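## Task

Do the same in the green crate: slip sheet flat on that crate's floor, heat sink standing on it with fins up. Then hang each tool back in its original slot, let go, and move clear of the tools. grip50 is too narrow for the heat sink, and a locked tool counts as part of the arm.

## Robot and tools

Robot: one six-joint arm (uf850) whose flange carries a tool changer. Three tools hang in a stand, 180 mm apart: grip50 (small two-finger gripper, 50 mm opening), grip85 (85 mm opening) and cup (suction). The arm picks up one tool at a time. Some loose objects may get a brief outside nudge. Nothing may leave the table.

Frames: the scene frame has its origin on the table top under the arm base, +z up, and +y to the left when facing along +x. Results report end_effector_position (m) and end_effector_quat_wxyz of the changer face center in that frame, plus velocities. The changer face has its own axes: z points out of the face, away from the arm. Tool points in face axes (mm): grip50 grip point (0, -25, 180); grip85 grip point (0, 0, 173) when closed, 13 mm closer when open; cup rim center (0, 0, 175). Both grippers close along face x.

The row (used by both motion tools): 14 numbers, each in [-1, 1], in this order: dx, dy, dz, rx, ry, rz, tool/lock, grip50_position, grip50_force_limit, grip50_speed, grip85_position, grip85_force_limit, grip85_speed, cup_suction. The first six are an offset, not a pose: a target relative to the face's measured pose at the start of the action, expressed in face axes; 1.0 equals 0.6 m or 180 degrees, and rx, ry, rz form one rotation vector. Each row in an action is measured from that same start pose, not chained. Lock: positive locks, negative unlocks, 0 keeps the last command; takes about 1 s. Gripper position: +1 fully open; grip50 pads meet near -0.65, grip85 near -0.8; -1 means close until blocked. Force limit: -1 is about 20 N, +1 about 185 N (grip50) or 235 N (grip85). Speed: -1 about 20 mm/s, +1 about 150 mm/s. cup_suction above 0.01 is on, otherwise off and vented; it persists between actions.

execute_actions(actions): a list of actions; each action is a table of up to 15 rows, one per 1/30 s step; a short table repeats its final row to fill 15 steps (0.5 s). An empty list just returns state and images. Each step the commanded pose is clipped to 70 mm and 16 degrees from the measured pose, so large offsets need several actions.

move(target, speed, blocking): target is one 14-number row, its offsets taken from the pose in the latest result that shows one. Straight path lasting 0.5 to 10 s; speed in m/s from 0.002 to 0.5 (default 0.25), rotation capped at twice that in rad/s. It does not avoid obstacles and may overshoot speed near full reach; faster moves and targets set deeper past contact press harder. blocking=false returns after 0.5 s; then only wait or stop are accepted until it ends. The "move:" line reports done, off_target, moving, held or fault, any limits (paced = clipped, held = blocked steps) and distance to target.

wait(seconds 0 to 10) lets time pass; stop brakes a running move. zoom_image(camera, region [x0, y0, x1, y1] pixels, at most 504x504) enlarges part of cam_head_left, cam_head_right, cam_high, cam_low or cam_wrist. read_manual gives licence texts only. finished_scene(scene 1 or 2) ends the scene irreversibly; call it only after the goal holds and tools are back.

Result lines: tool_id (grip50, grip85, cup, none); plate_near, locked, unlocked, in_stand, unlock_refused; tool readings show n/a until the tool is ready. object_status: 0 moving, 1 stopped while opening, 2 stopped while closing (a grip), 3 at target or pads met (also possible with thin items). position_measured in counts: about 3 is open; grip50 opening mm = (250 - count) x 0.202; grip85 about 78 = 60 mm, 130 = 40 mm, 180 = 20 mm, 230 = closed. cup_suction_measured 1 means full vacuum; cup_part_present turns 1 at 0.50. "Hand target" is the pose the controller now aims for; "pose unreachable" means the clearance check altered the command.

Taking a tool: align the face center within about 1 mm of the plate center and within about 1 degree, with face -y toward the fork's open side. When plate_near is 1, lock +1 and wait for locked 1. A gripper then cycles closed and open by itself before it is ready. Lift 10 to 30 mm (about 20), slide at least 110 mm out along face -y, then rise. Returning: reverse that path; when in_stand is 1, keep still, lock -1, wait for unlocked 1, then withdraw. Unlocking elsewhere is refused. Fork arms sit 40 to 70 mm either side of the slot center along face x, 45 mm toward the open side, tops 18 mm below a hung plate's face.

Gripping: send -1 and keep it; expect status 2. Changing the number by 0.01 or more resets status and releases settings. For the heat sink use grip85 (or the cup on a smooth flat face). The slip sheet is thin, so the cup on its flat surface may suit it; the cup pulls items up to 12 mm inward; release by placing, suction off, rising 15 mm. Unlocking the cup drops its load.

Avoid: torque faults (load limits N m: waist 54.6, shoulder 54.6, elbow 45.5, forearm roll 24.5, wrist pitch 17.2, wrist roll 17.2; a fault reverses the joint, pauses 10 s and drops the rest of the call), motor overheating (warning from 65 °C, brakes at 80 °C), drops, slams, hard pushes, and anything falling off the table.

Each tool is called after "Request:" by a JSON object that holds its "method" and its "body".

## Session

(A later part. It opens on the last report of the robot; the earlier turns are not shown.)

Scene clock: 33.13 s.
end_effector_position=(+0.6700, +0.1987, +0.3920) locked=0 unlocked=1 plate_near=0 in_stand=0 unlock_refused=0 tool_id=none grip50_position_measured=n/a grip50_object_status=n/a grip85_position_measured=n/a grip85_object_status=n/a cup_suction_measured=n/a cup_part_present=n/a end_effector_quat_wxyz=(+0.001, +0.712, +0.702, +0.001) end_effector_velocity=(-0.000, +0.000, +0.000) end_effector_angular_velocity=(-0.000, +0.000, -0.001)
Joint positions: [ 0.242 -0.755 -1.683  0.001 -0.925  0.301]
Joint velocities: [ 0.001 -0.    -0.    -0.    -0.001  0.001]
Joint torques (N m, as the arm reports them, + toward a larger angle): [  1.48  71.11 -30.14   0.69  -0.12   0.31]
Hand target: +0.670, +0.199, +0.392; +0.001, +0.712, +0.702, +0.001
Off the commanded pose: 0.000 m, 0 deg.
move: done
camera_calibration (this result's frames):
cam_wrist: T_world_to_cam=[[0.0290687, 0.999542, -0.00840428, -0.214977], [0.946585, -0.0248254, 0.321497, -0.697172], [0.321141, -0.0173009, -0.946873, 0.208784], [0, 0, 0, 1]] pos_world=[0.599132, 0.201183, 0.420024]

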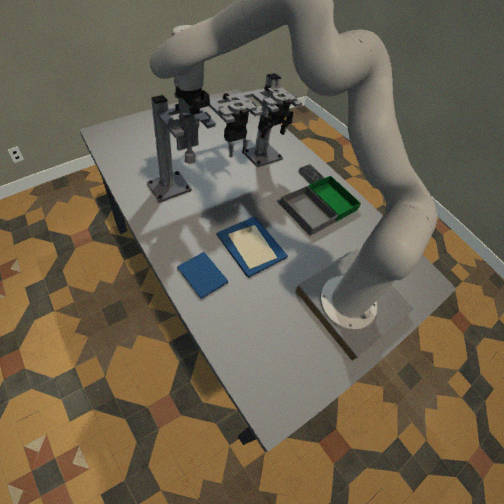

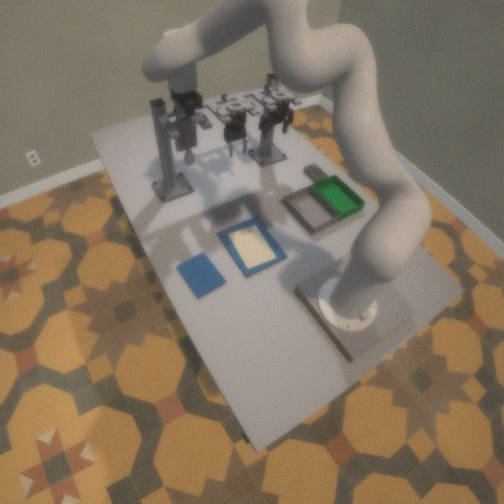

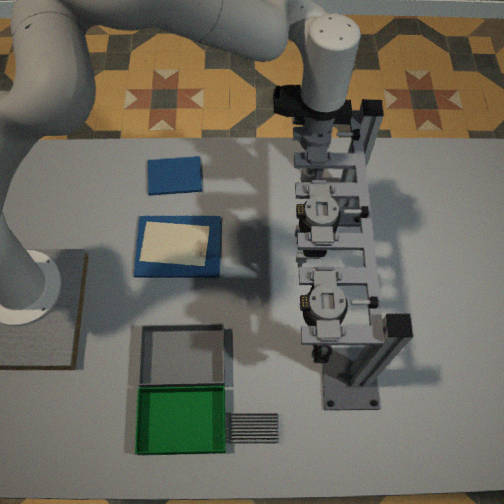

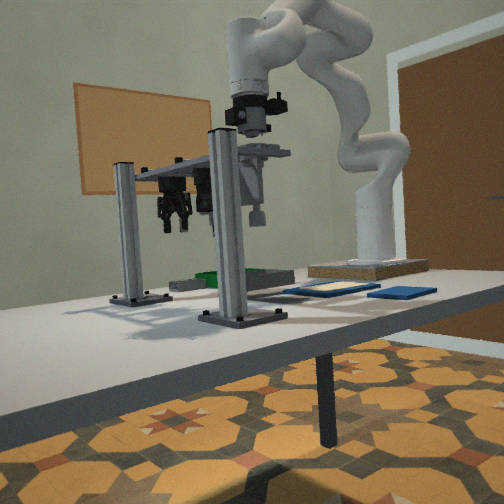

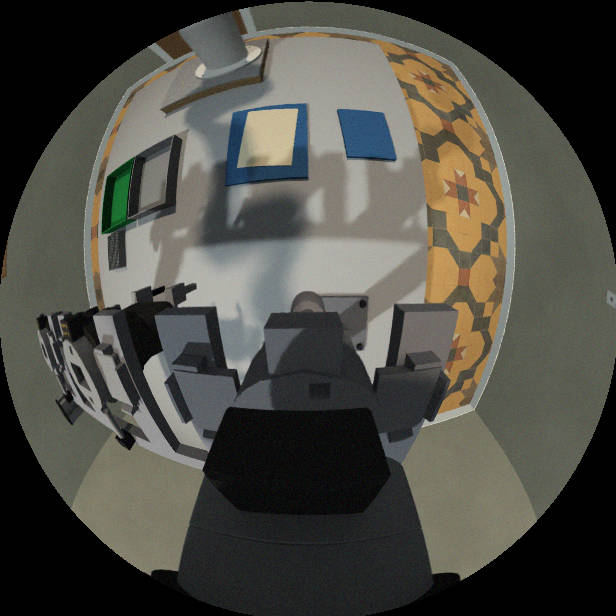

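Request:
{"method": "execute_actions", "body": {"actions": []}}

Request:
{"method": "move", "body": {"target": [0.0003,0.0013,0.037,0,0,0,0,0,0,0,0,0,0,0], "speed": 0.015}}

Request:
{"method": "move", "body": {"target": [0,0,0.014,0,0,0,0,0,0,0,0,0,0,0], "speed": 0.012}}

Scene clock: 33.63 s.
end_effector_position=(+0.6700, +0.1987, +0.3920) locked=0 unlocked=1 plate_near=0 in_stand=0 unlock_refused=0 tool_id=none grip50_position_measured=n/a grip50_object_status=n/a grip85_position_measured=n/a grip85_object_status=n/a cup_suction_measured=n/a cup_part_present=n/a end_effector_quat_wxyz=(+0.001, +0.712, +0.702, +0.001) end_effector_velocity=(+0.000, -0.000, +0.001) end_effector_angular_velocity=(+0.001, -0.002, -0.001)
Joint positions: [ 0.242 -0.755 -1.683  0.001 -0.925  0.301]
Joint velocities: [-0.001  0.001 -0.001  0.    -0.001  0.   ]
Joint torques (N m, as the arm reports them, + toward a larger angle): [  1.68  70.53 -30.22   0.49  -0.15   0.27]
Hand target: +0.670, +0.199, +0.392; +0.001, +0.712, +0.702, +0.001
Off the commanded pose: 0.000 m, 0 deg.
camera_calibration (this result's frames):
cam_wrist: T_world_to_cam=[[0.0291198, 0.999541, -0.00840507, -0.215025], [0.946584, -0.0248736, 0.321496, -0.697181], [0.32114, -0.017318, -0.946874, 0.208778], [0, 0, 0, 1]] pos_world=[0.599155, 0.201201, 0.420021]

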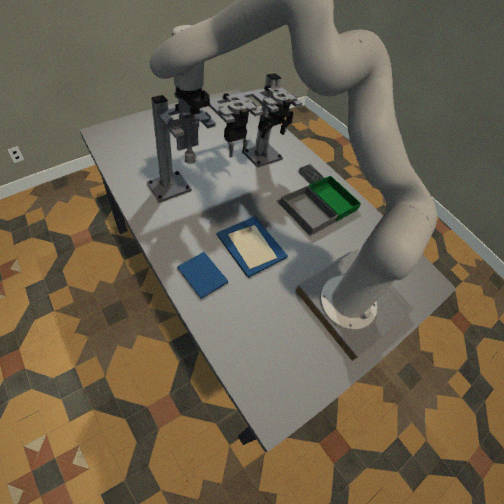

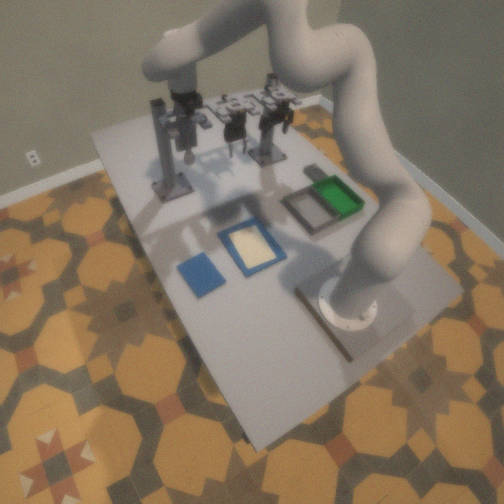

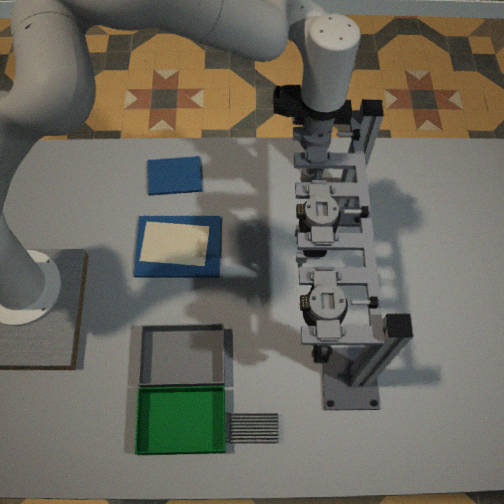

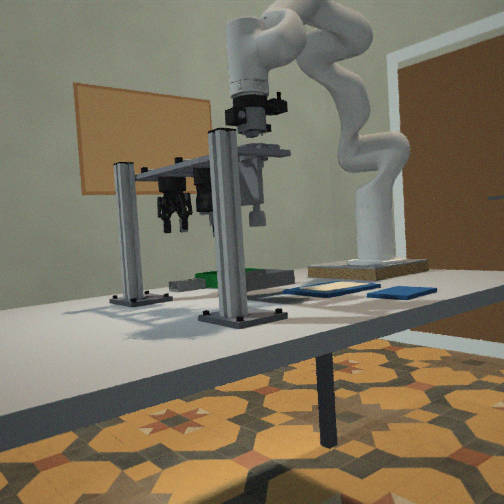

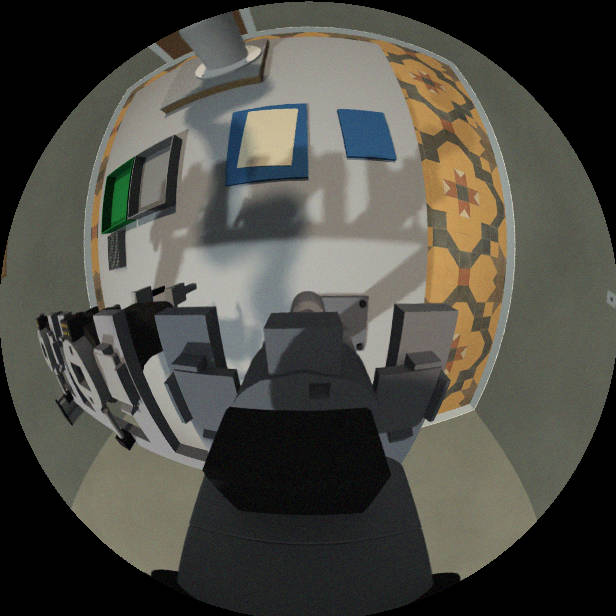

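Scene clock: 35.33 s.
end_effector_position=(+0.6708, +0.1988, +0.3699) locked=0 unlocked=1 plate_near=0 in_stand=0 unlock_refused=0 tool_id=none grip50_position_measured=n/a grip50_object_status=n/a grip85_position_measured=n/a grip85_object_status=n/a cup_suction_measured=n/a cup_part_present=n/a end_effector_quat_wxyz=(+0.001, +0.712, +0.702, +0.001) end_effector_velocity=(+0.000, -0.000, -0.001) end_effector_angular_velocity=(+0.000, -0.001, -0.001)
Joint positions: [ 0.242 -0.777 -1.667  0.001 -0.888  0.301]
Joint velocities: [-0.001 -0.001  0.    -0.     0.002  0.   ]
Joint torques (N m, as the arm reports them, + toward a larger angle): [  1.76  71.19 -29.99   0.6   -0.04   0.25]
Hand target: +0.671, +0.199, +0.370; +0.001, +0.712, +0.702, +0.001
Off the commanded pose: 0.000 m, 0 deg.
move: done
camera_calibration (this result's frames):
cam_wrist: T_world_to_cam=[[0.0291131, 0.999541, -0.00840335, -0.215395], [0.946588, -0.0248679, 0.321485, -0.690815], [0.321129, -0.0173139, -0.946877, 0.187586], [0, 0, 0, 1]] pos_world=[0.599949, 0.201365, 0.397897]

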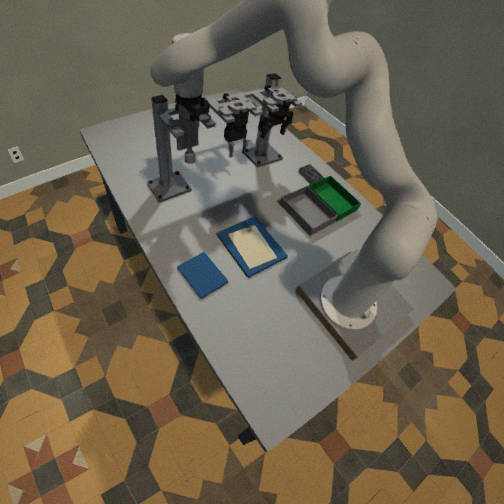

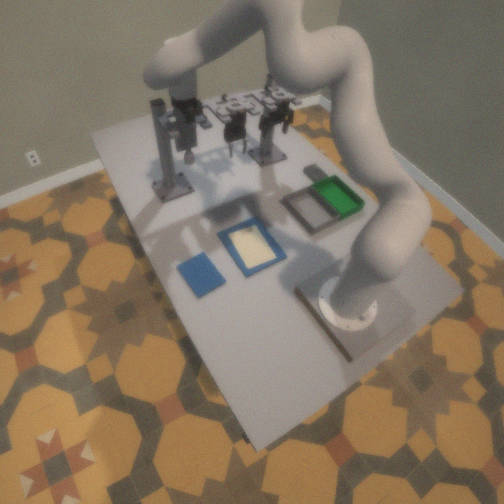

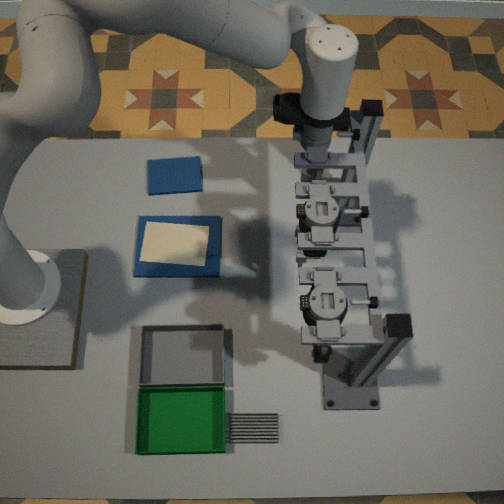

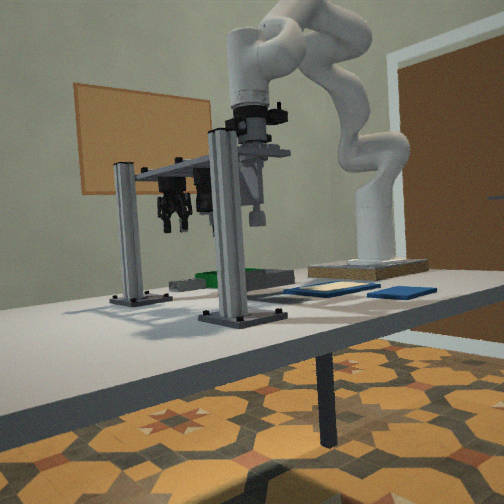

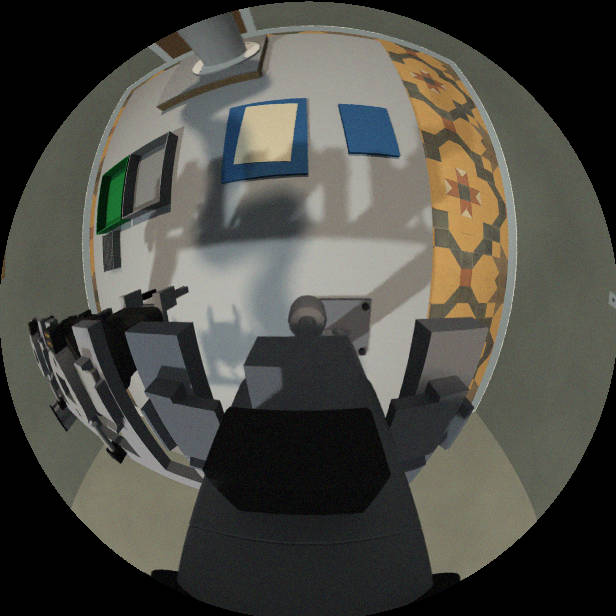

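Scene clock: 36.27 s.
end_effector_position=(+0.6710, +0.1989, +0.3623) locked=0 unlocked=1 plate_near=1 in_stand=1 unlock_refused=0 tool_id=none grip50_position_measured=n/a grip50_object_status=n/a grip85_position_measured=n/a grip85_object_status=n/a cup_suction_measured=n/a cup_part_present=n/a end_effector_quat_wxyz=(+0.001, +0.712, +0.702, +0.001) end_effector_velocity=(+0.001, +0.000, -0.000) end_effector_angular_velocity=(+0.001, -0.002, +0.000)
Joint positions: [ 0.242 -0.784 -1.662  0.001 -0.873  0.301]
Joint velocities: [ 0.    -0.001 -0.001 -0.     0.002 -0.   ]
Joint torques (N m, as the arm reports them, + toward a larger angle): [  1.36  63.59 -26.31   0.6   -0.06   0.27]
Hand target: +0.671, +0.199, +0.361; +0.001, +0.712, +0.702, +0.001
Off the commanded pose: 0.001 m, 0 deg.
move: done
camera_calibration (this result's frames):
cam_wrist: T_world_to_cam=[[0.0291194, 0.999544, -0.00803219, -0.215671], [0.946231, -0.0249745, 0.322527, -0.688674], [0.322179, -0.0169921, -0.946526, 0.179388], [0, 0, 0, 1]] pos_world=[0.600129, 0.201421, 0.390179]

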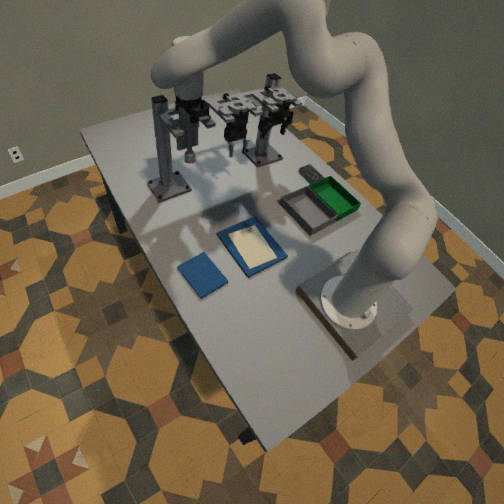

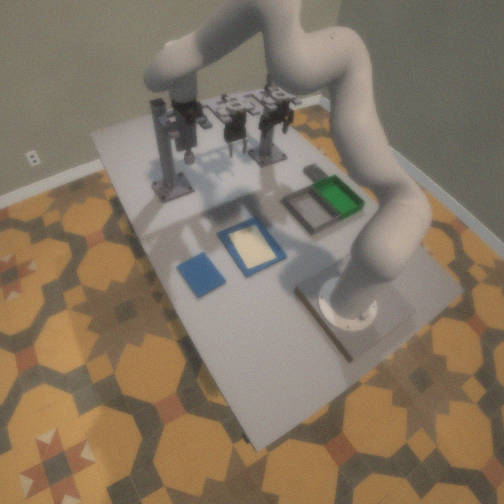

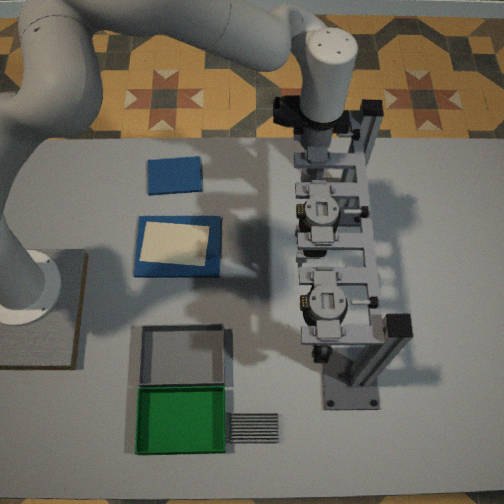

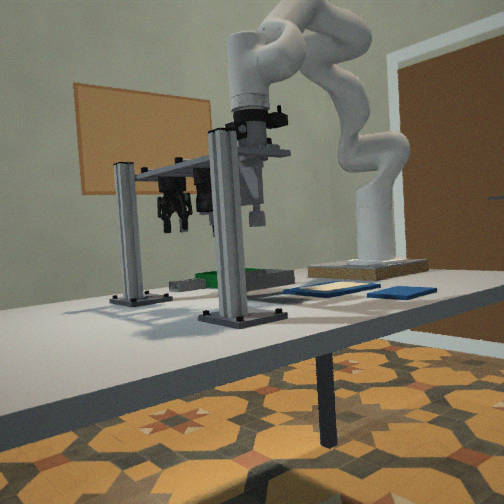

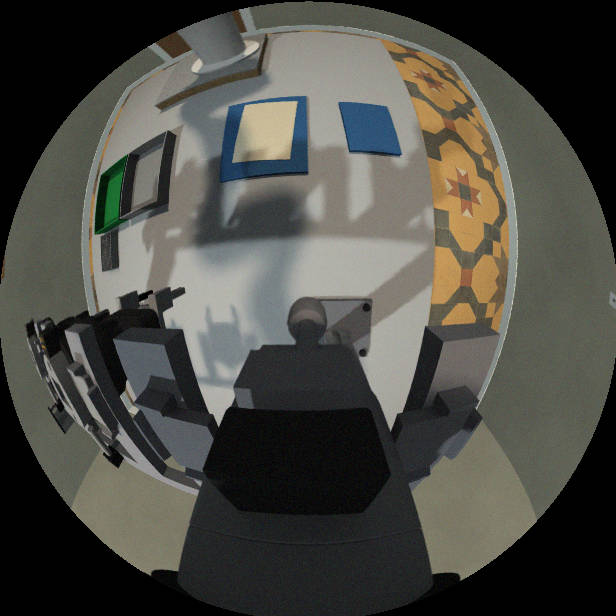

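Request:
{"method": "execute_actions", "body": {"actions": [[[0,0,0,0,0,0,1,0,0,0,0,0,0,0]],[[0,0,0,0,0,0,1,0,0,0,0,0,0,0]],[[0,0,0,0,0,0,1,0,0,0,0,0,0,0]]]}}

Request:
{"method": "move", "body": {"target": [0,0,-0.033,0,0,0,0,0,0,0,0,0,0,0], "speed": 0.06}}

Request:
{"method": "move", "body": {"target": [0,-0.2167,0,0,0,0,0,0,0,0,0,0,0,0], "speed": 0.15}}

Request:
{"method": "move", "body": {"target": [-0.1305,-0.313,0.2,0,0,0.028,0,0,0,0,0,0,0,0]}}

Scene clock: 38.13 s.
end_effector_position=(+0.6711, +0.1989, +0.3623) locked=1 unlocked=0 plate_near=1 in_stand=1 unlock_refused=0 tool_id=cup grip50_position_measured=n/a grip50_object_status=n/a grip85_position_measured=n/a grip85_object_status=n/a cup_suction_measured=n/a cup_part_present=n/a end_effector_quat_wxyz=(+0.001, +0.712, +0.702, +0.001) end_effector_velocity=(-0.000, +0.001, -0.001) end_effector_angular_velocity=(-0.000, +0.001, +0.001)
Joint positions: [ 0.242 -0.784 -1.662  0.001 -0.873  0.301]
Joint velocities: [ 0.001 -0.001  0.     0.    -0.    -0.   ]
Joint torques (N m, as the arm reports them, + toward a larger angle): [  2.01  67.33 -27.15   0.05  -0.42   0.26]
Hand target: +0.671, +0.199, +0.362; +0.001, +0.712, +0.702, +0.001
Off the commanded pose: 0.000 m, 0 deg.
camera_calibration (this result's frames):
cam_wrist: T_world_to_cam=[[0.0292089, 0.999542, -0.00785823, -0.215816], [0.946074, -0.0251072, 0.322977, -0.688823], [0.322632, -0.0168683, -0.946374, 0.179033], [0, 0, 0, 1]] pos_world=[0.600219, 0.201443, 0.390211]

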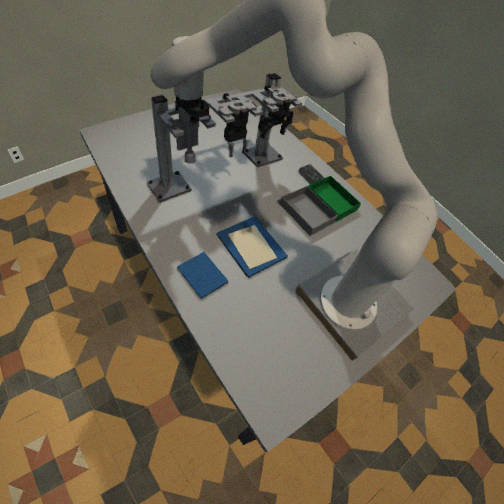

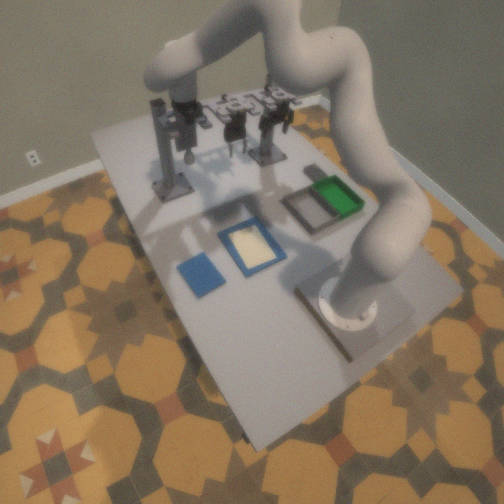

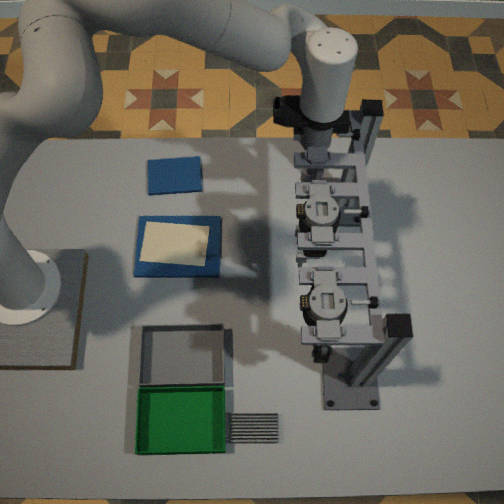

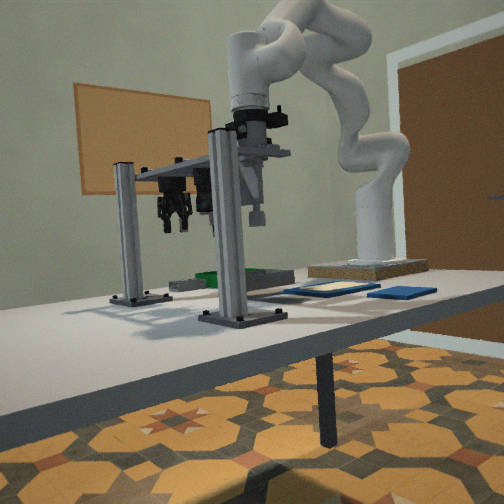

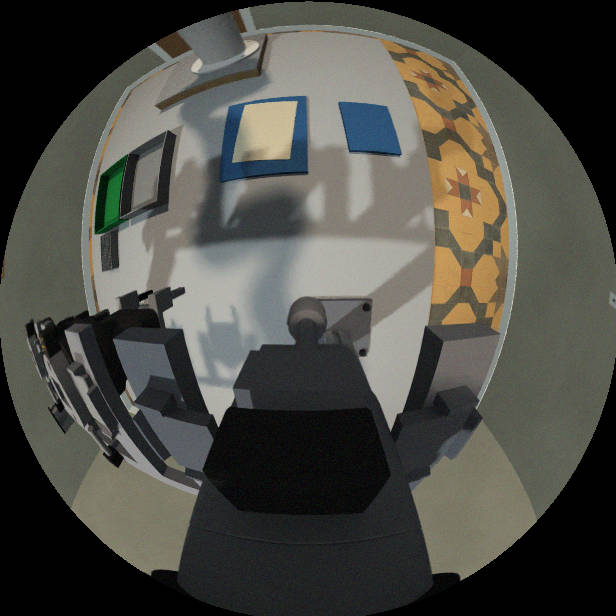

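Scene clock: 38.90 s.
end_effector_position=(+0.6710, +0.1989, +0.3819) locked=1 unlocked=0 plate_near=1 in_stand=0 unlock_refused=0 tool_id=cup grip50_position_measured=n/a grip50_object_status=n/a grip85_position_measured=n/a grip85_object_status=n/a cup_suction_measured=0.00 cup_part_present=0 end_effector_quat_wxyz=(+0.001, +0.712, +0.702, +0.001) end_effector_velocity=(+0.001, -0.001, +0.002) end_effector_angular_velocity=(+0.000, -0.002, -0.001)
Joint positions: [ 0.242 -0.766 -1.677  0.001 -0.907  0.301]
Joint velocities: [-0.001  0.001 -0.003 -0.    -0.002 -0.   ]
Joint torques (N m, as the arm reports them, + toward a larger angle): [  1.97  78.96 -34.75   0.42  -0.06   0.24]
Hand target: +0.671, +0.199, +0.382; +0.001, +0.712, +0.702, +0.001
Off the commanded pose: 0.000 m, 0 deg.
move: done
camera_calibration (this result's frames):
cam_wrist: T_world_to_cam=[[0.0292075, 0.999542, -0.0079645, -0.215594], [0.946168, -0.0250765, 0.322703, -0.695012], [0.322355, -0.0169611, -0.946467, 0.197805], [0, 0, 0, 1]] pos_world=[0.600131, 0.201422, 0.409781]

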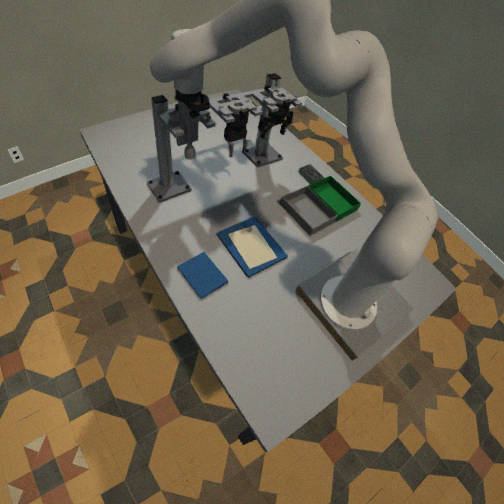

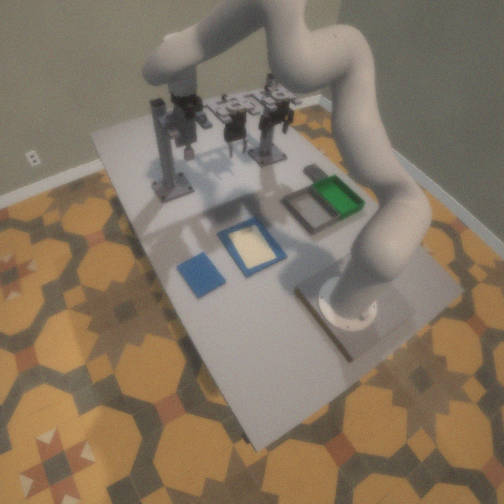

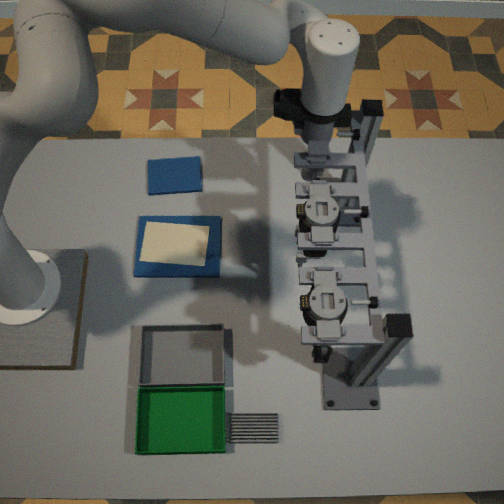

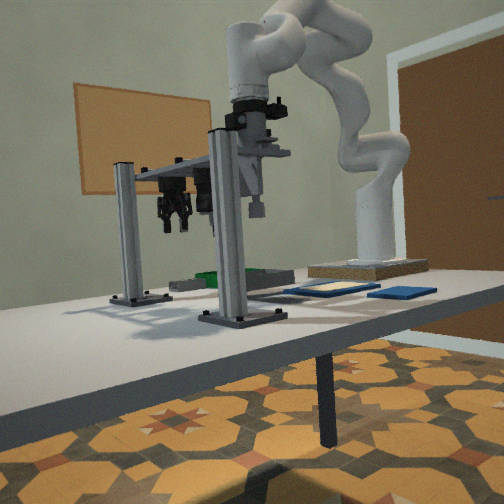

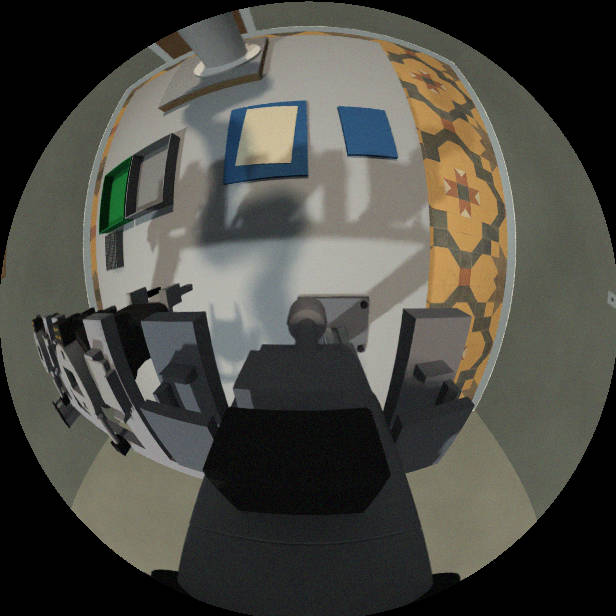

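Scene clock: 40.20 s.
end_effector_position=(+0.5413, +0.2010, +0.3817) locked=1 unlocked=0 plate_near=1 in_stand=0 unlock_refused=0 tool_id=cup grip50_position_measured=n/a grip50_object_status=n/a grip85_position_measured=n/a grip85_object_status=n/a cup_suction_measured=0.00 cup_part_present=0 end_effector_quat_wxyz=(+0.001, +0.712, +0.702, +0.001) end_effector_velocity=(-0.000, +0.000, +0.001) end_effector_angular_velocity=(+0.001, -0.003, -0.000)
Joint positions: [ 0.309 -0.469 -1.219  0.001 -0.746  0.368]
Joint velocities: [ 0.001  0.003  0.001 -0.     0.001  0.001]
Joint torques (N m, as the arm reports them, + toward a larger angle): [  1.75  62.6  -32.87   0.51  -0.04   0.26]
Hand target: +0.541, +0.201, +0.382; +0.001, +0.712, +0.702, +0.001
Off the commanded pose: 0.000 m, 0 deg.
move: done
camera_calibration (this result's frames):
cam_wrist: T_world_to_cam=[[0.0292719, 0.999542, -0.00773036, -0.214009], [0.94614, -0.0252117, 0.322773, -0.572192], [0.322431, -0.0167622, -0.946445, 0.23936], [0, 0, 0, 1]] pos_world=[0.470461, 0.203498, 0.409575]

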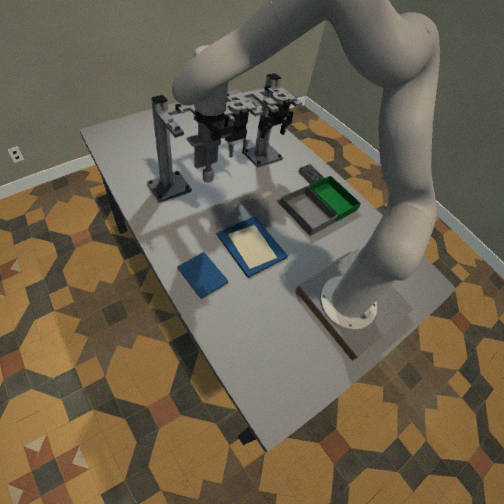

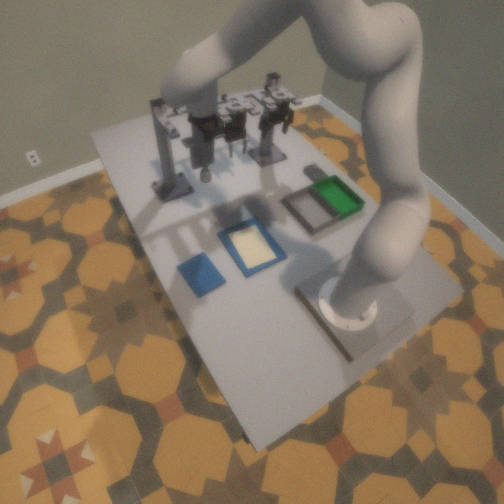

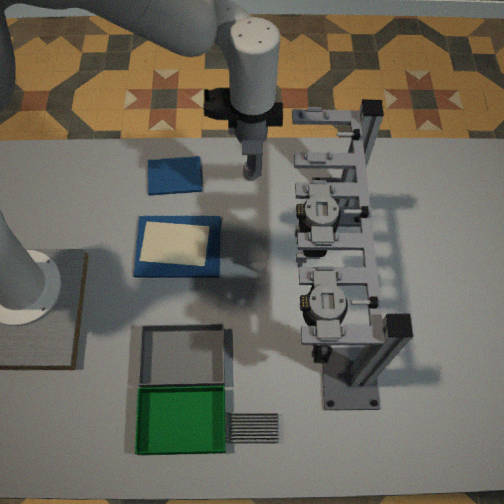

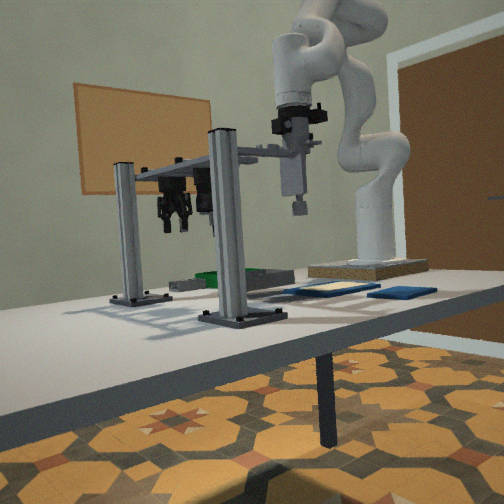

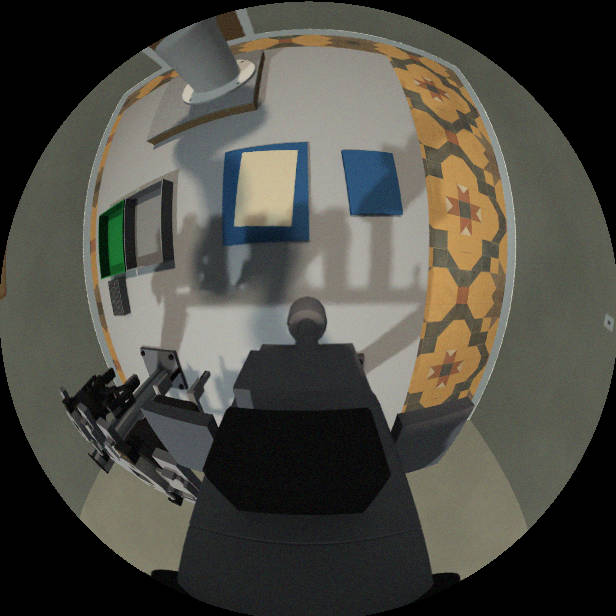

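Scene clock: 41.60 s.
end_effector_position=(+0.3532, +0.1259, +0.2616) locked=1 unlocked=0 plate_near=1 in_stand=0 unlock_refused=0 tool_id=cup grip50_position_measured=n/a grip50_object_status=n/a grip85_position_measured=n/a grip85_object_status=n/a cup_suction_measured=0.00 cup_part_present=0 end_effector_quat_wxyz=(+0.001, +0.742, +0.670, +0.002) end_effector_velocity=(-0.004, -0.001, -0.002) end_effector_angular_velocity=(-0.001, +0.002, -0.001)
Joint positions: [ 0.296 -0.259 -0.573  0.003 -0.309  0.44 ]
Joint velocities: [-0.     0.003  0.01  -0.001  0.005  0.002]
Joint torques (N m, as the arm reports them, + toward a larger angle): [  2.06  40.93 -23.95   0.25  -0.11   0.27]
Hand target: +0.353, +0.126, +0.261; +0.001, +0.742, +0.670, +0.001
Off the commanded pose: 0.001 m, 0 deg.
move: done
camera_calibration (this result's frames):
cam_wrist: T_world_to_cam=[[0.116842, 0.993126, -0.00698614, -0.164717], [0.940029, -0.10832, 0.323437, -0.34491], [0.320457, -0.0443582, -0.946224, 0.189216], [0, 0, 0, 1]] pos_world=[0.282835, 0.134617, 0.289447]

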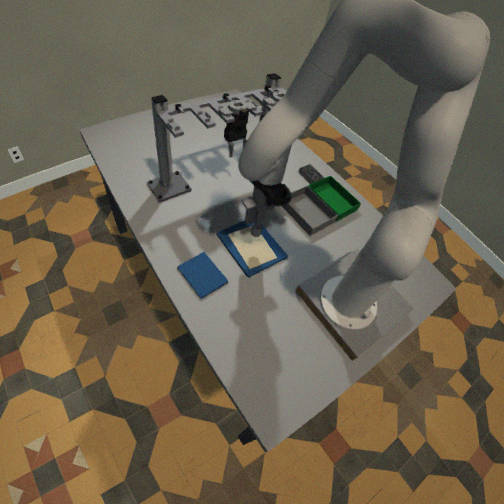

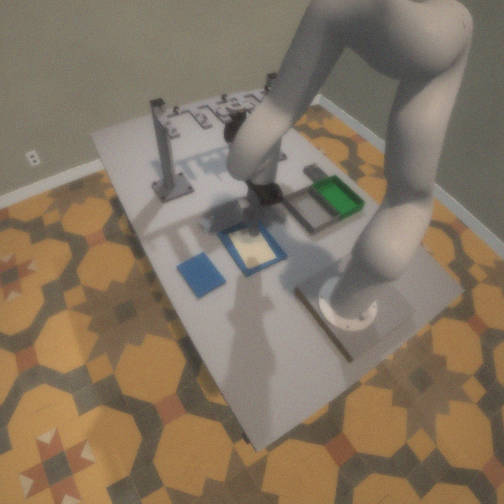

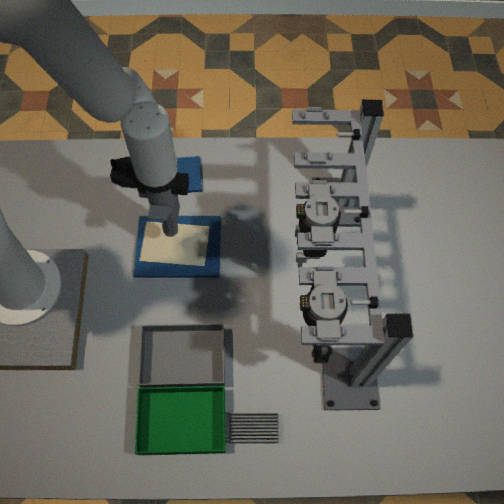

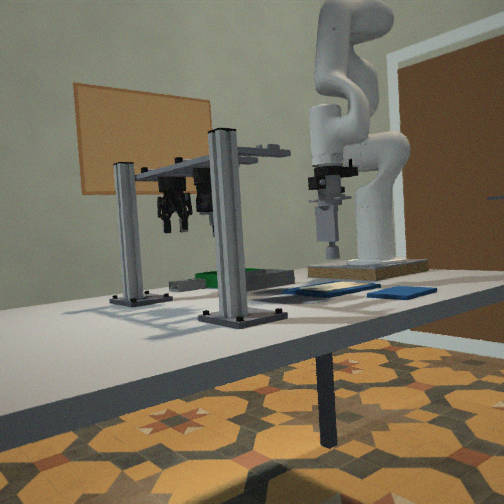

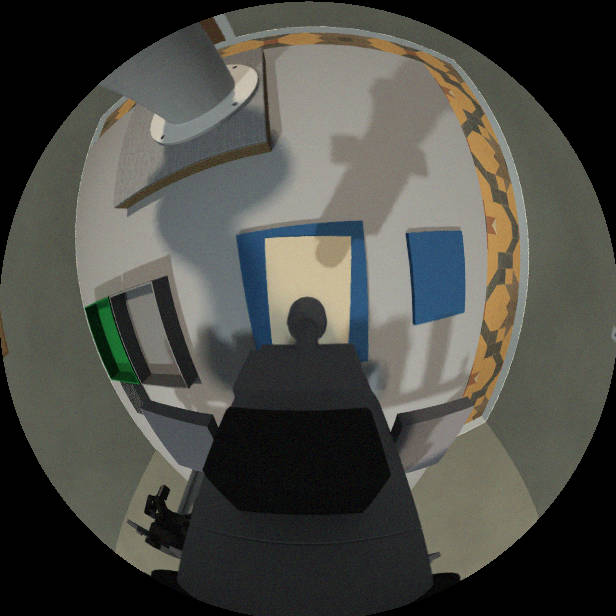

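Well centred.

Request:
{"method": "move", "body": {"target": [0.002,0,0.11,0,0,0,0,0,0,0,0,0,0,1], "speed": 0.1}}

Request:
{"method": "move", "body": {"target": [0,0,0.017,0,0,0,0,0,0,0,0,0,0,1], "speed": 0.015}}

Scene clock: 42.73 s.
end_effector_position=(+0.3536, +0.1272, +0.1957) locked=1 unlocked=0 plate_near=1 in_stand=0 unlock_refused=0 tool_id=cup grip50_position_measured=n/a grip50_object_status=n/a grip85_position_measured=n/a grip85_object_status=n/a cup_suction_measured=0.00 cup_part_present=0 end_effector_quat_wxyz=(+0.001, +0.742, +0.670, +0.002) end_effector_velocity=(-0.000, -0.000, -0.002) end_effector_angular_velocity=(-0.000, +0.000, +0.000)
Joint positions: [ 0.299 -0.44  -0.582  0.007 -0.136  0.44 ]
Joint velocities: [-0.    -0.005 -0.     0.001  0.004 -0.001]
Joint torques (N m, as the arm reports them, + toward a larger angle): [  1.86  45.52 -18.39   0.19  -0.08   0.3 ]
Hand target: +0.354, +0.127, +0.195; +0.001, +0.742, +0.670, +0.002
Off the commanded pose: 0.000 m, 0 deg.
move: done
camera_calibration (this result's frames):
cam_wrist: T_world_to_cam=[[0.116839, 0.993128, -0.0067969, -0.166528], [0.939924, -0.108364, 0.323729, -0.323854], [0.320768, -0.0442127, -0.946125, 0.126668], [0, 0, 0, 1]] pos_world=[0.283224, 0.135889, 0.223553]

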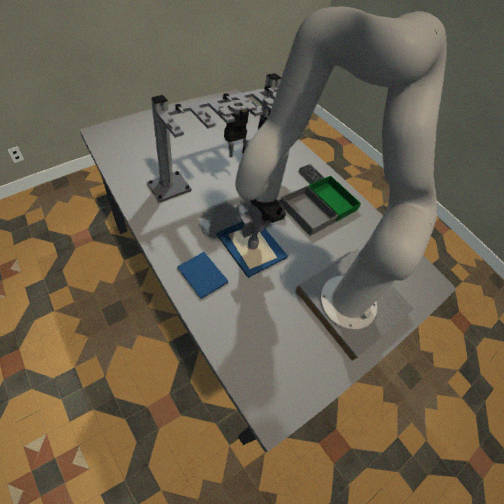

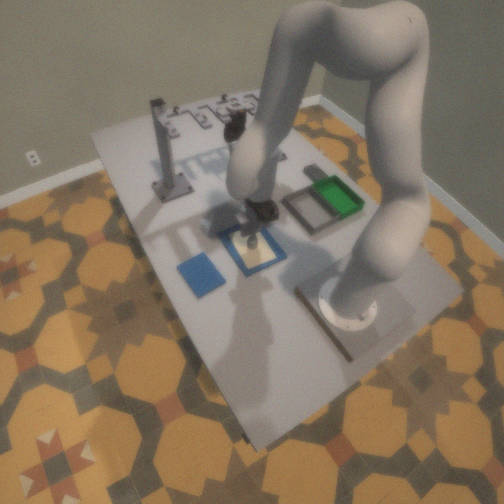

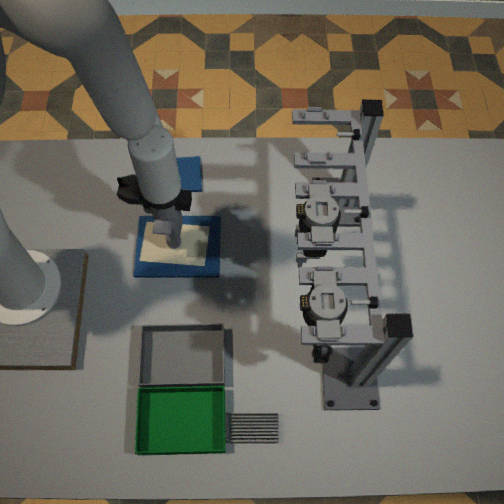

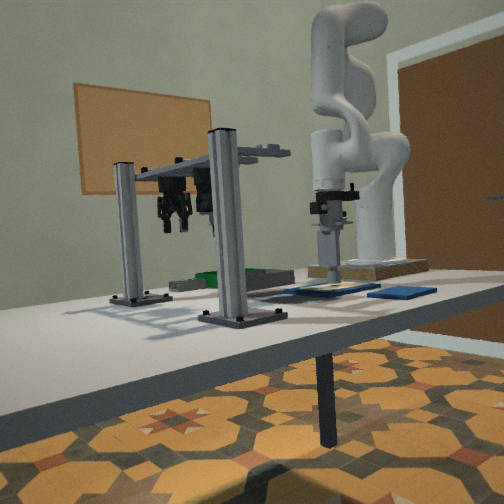

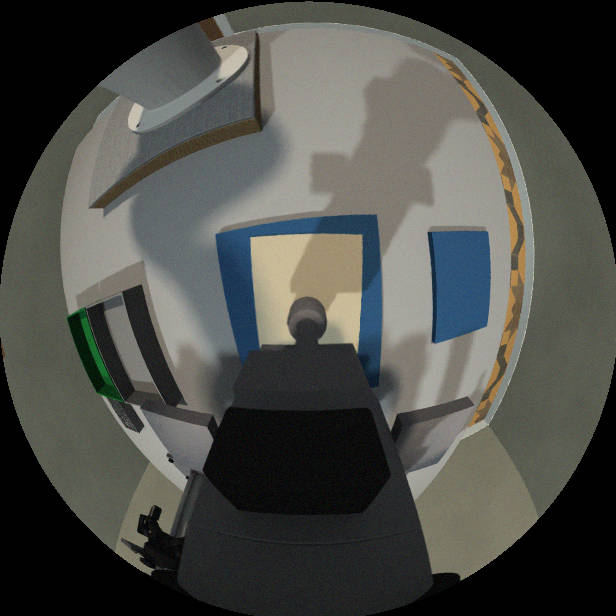

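Scene clock: 43.63 s.
end_effector_position=(+0.3537, +0.1272, +0.1856) locked=1 unlocked=0 plate_near=1 in_stand=0 unlock_refused=0 tool_id=cup grip50_position_measured=n/a grip50_object_status=n/a grip85_position_measured=n/a grip85_object_status=n/a cup_suction_measured=0.89 cup_part_present=1 end_effector_quat_wxyz=(+0.001, +0.742, +0.670, +0.002) end_effector_velocity=(+0.001, +0.001, -0.000) end_effector_angular_velocity=(+0.001, -0.003, +0.001)
Joint positions: [ 0.299 -0.47  -0.586  0.008 -0.111  0.438]
Joint velocities: [ 0.001 -0.003 -0.003  0.     0.002 -0.001]
Joint torques (N m, as the arm reports them, + toward a larger angle): [  1.84  46.99 -17.82  -0.1   -0.04   0.23]
Hand target: +0.354, +0.127, +0.185; +0.001, +0.742, +0.670, +0.002
Off the commanded pose: 0.000 m, 0 deg.
move: done
camera_calibration (this result's frames):
cam_wrist: T_world_to_cam=[[0.116839, 0.993128, -0.00680958, -0.166602], [0.93993, -0.108361, 0.323713, -0.320594], [0.32075, -0.0442228, -0.946131, 0.117083], [0, 0, 0, 1]] pos_world=[0.283247, 0.135895, 0.213422]

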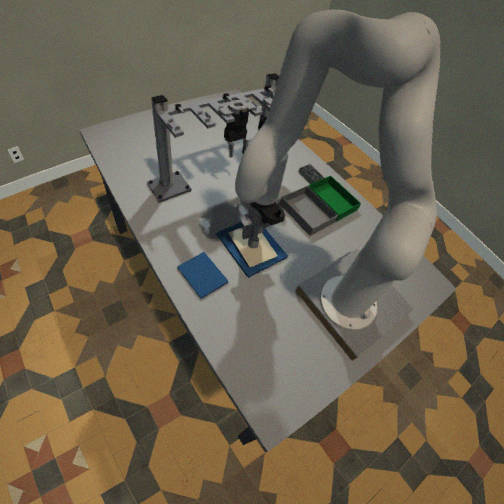

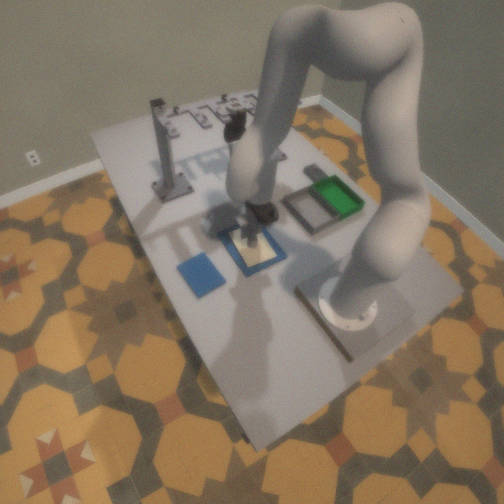

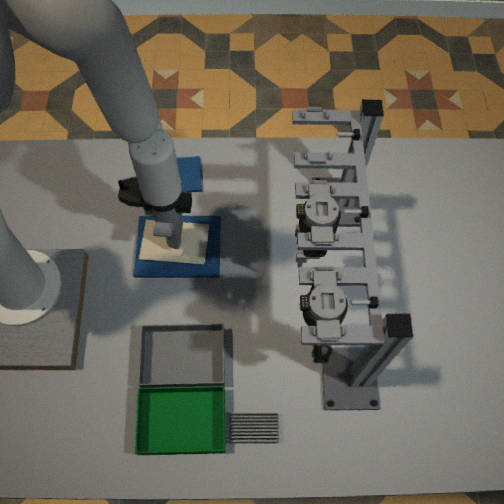

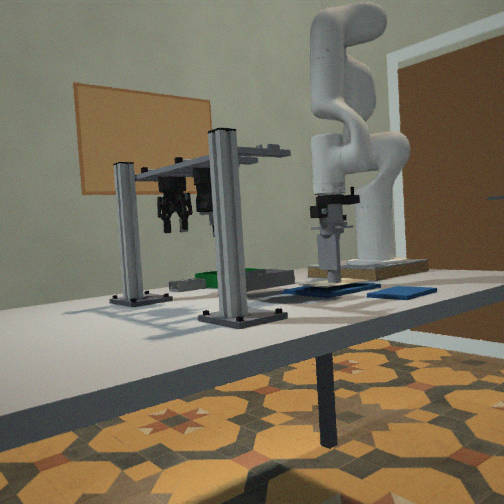

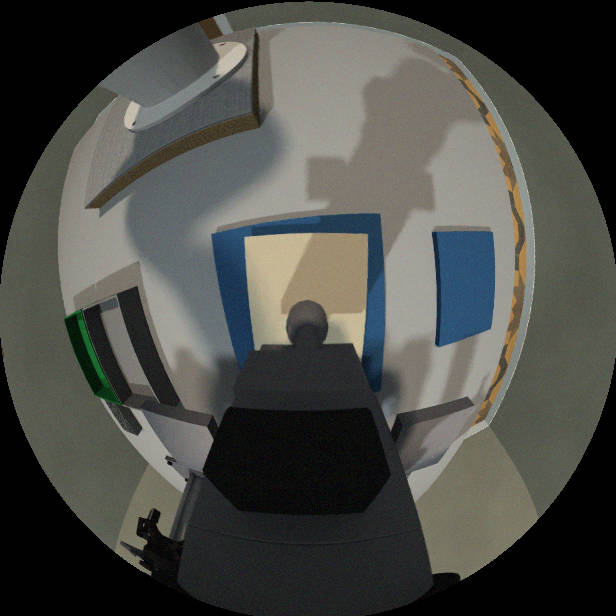

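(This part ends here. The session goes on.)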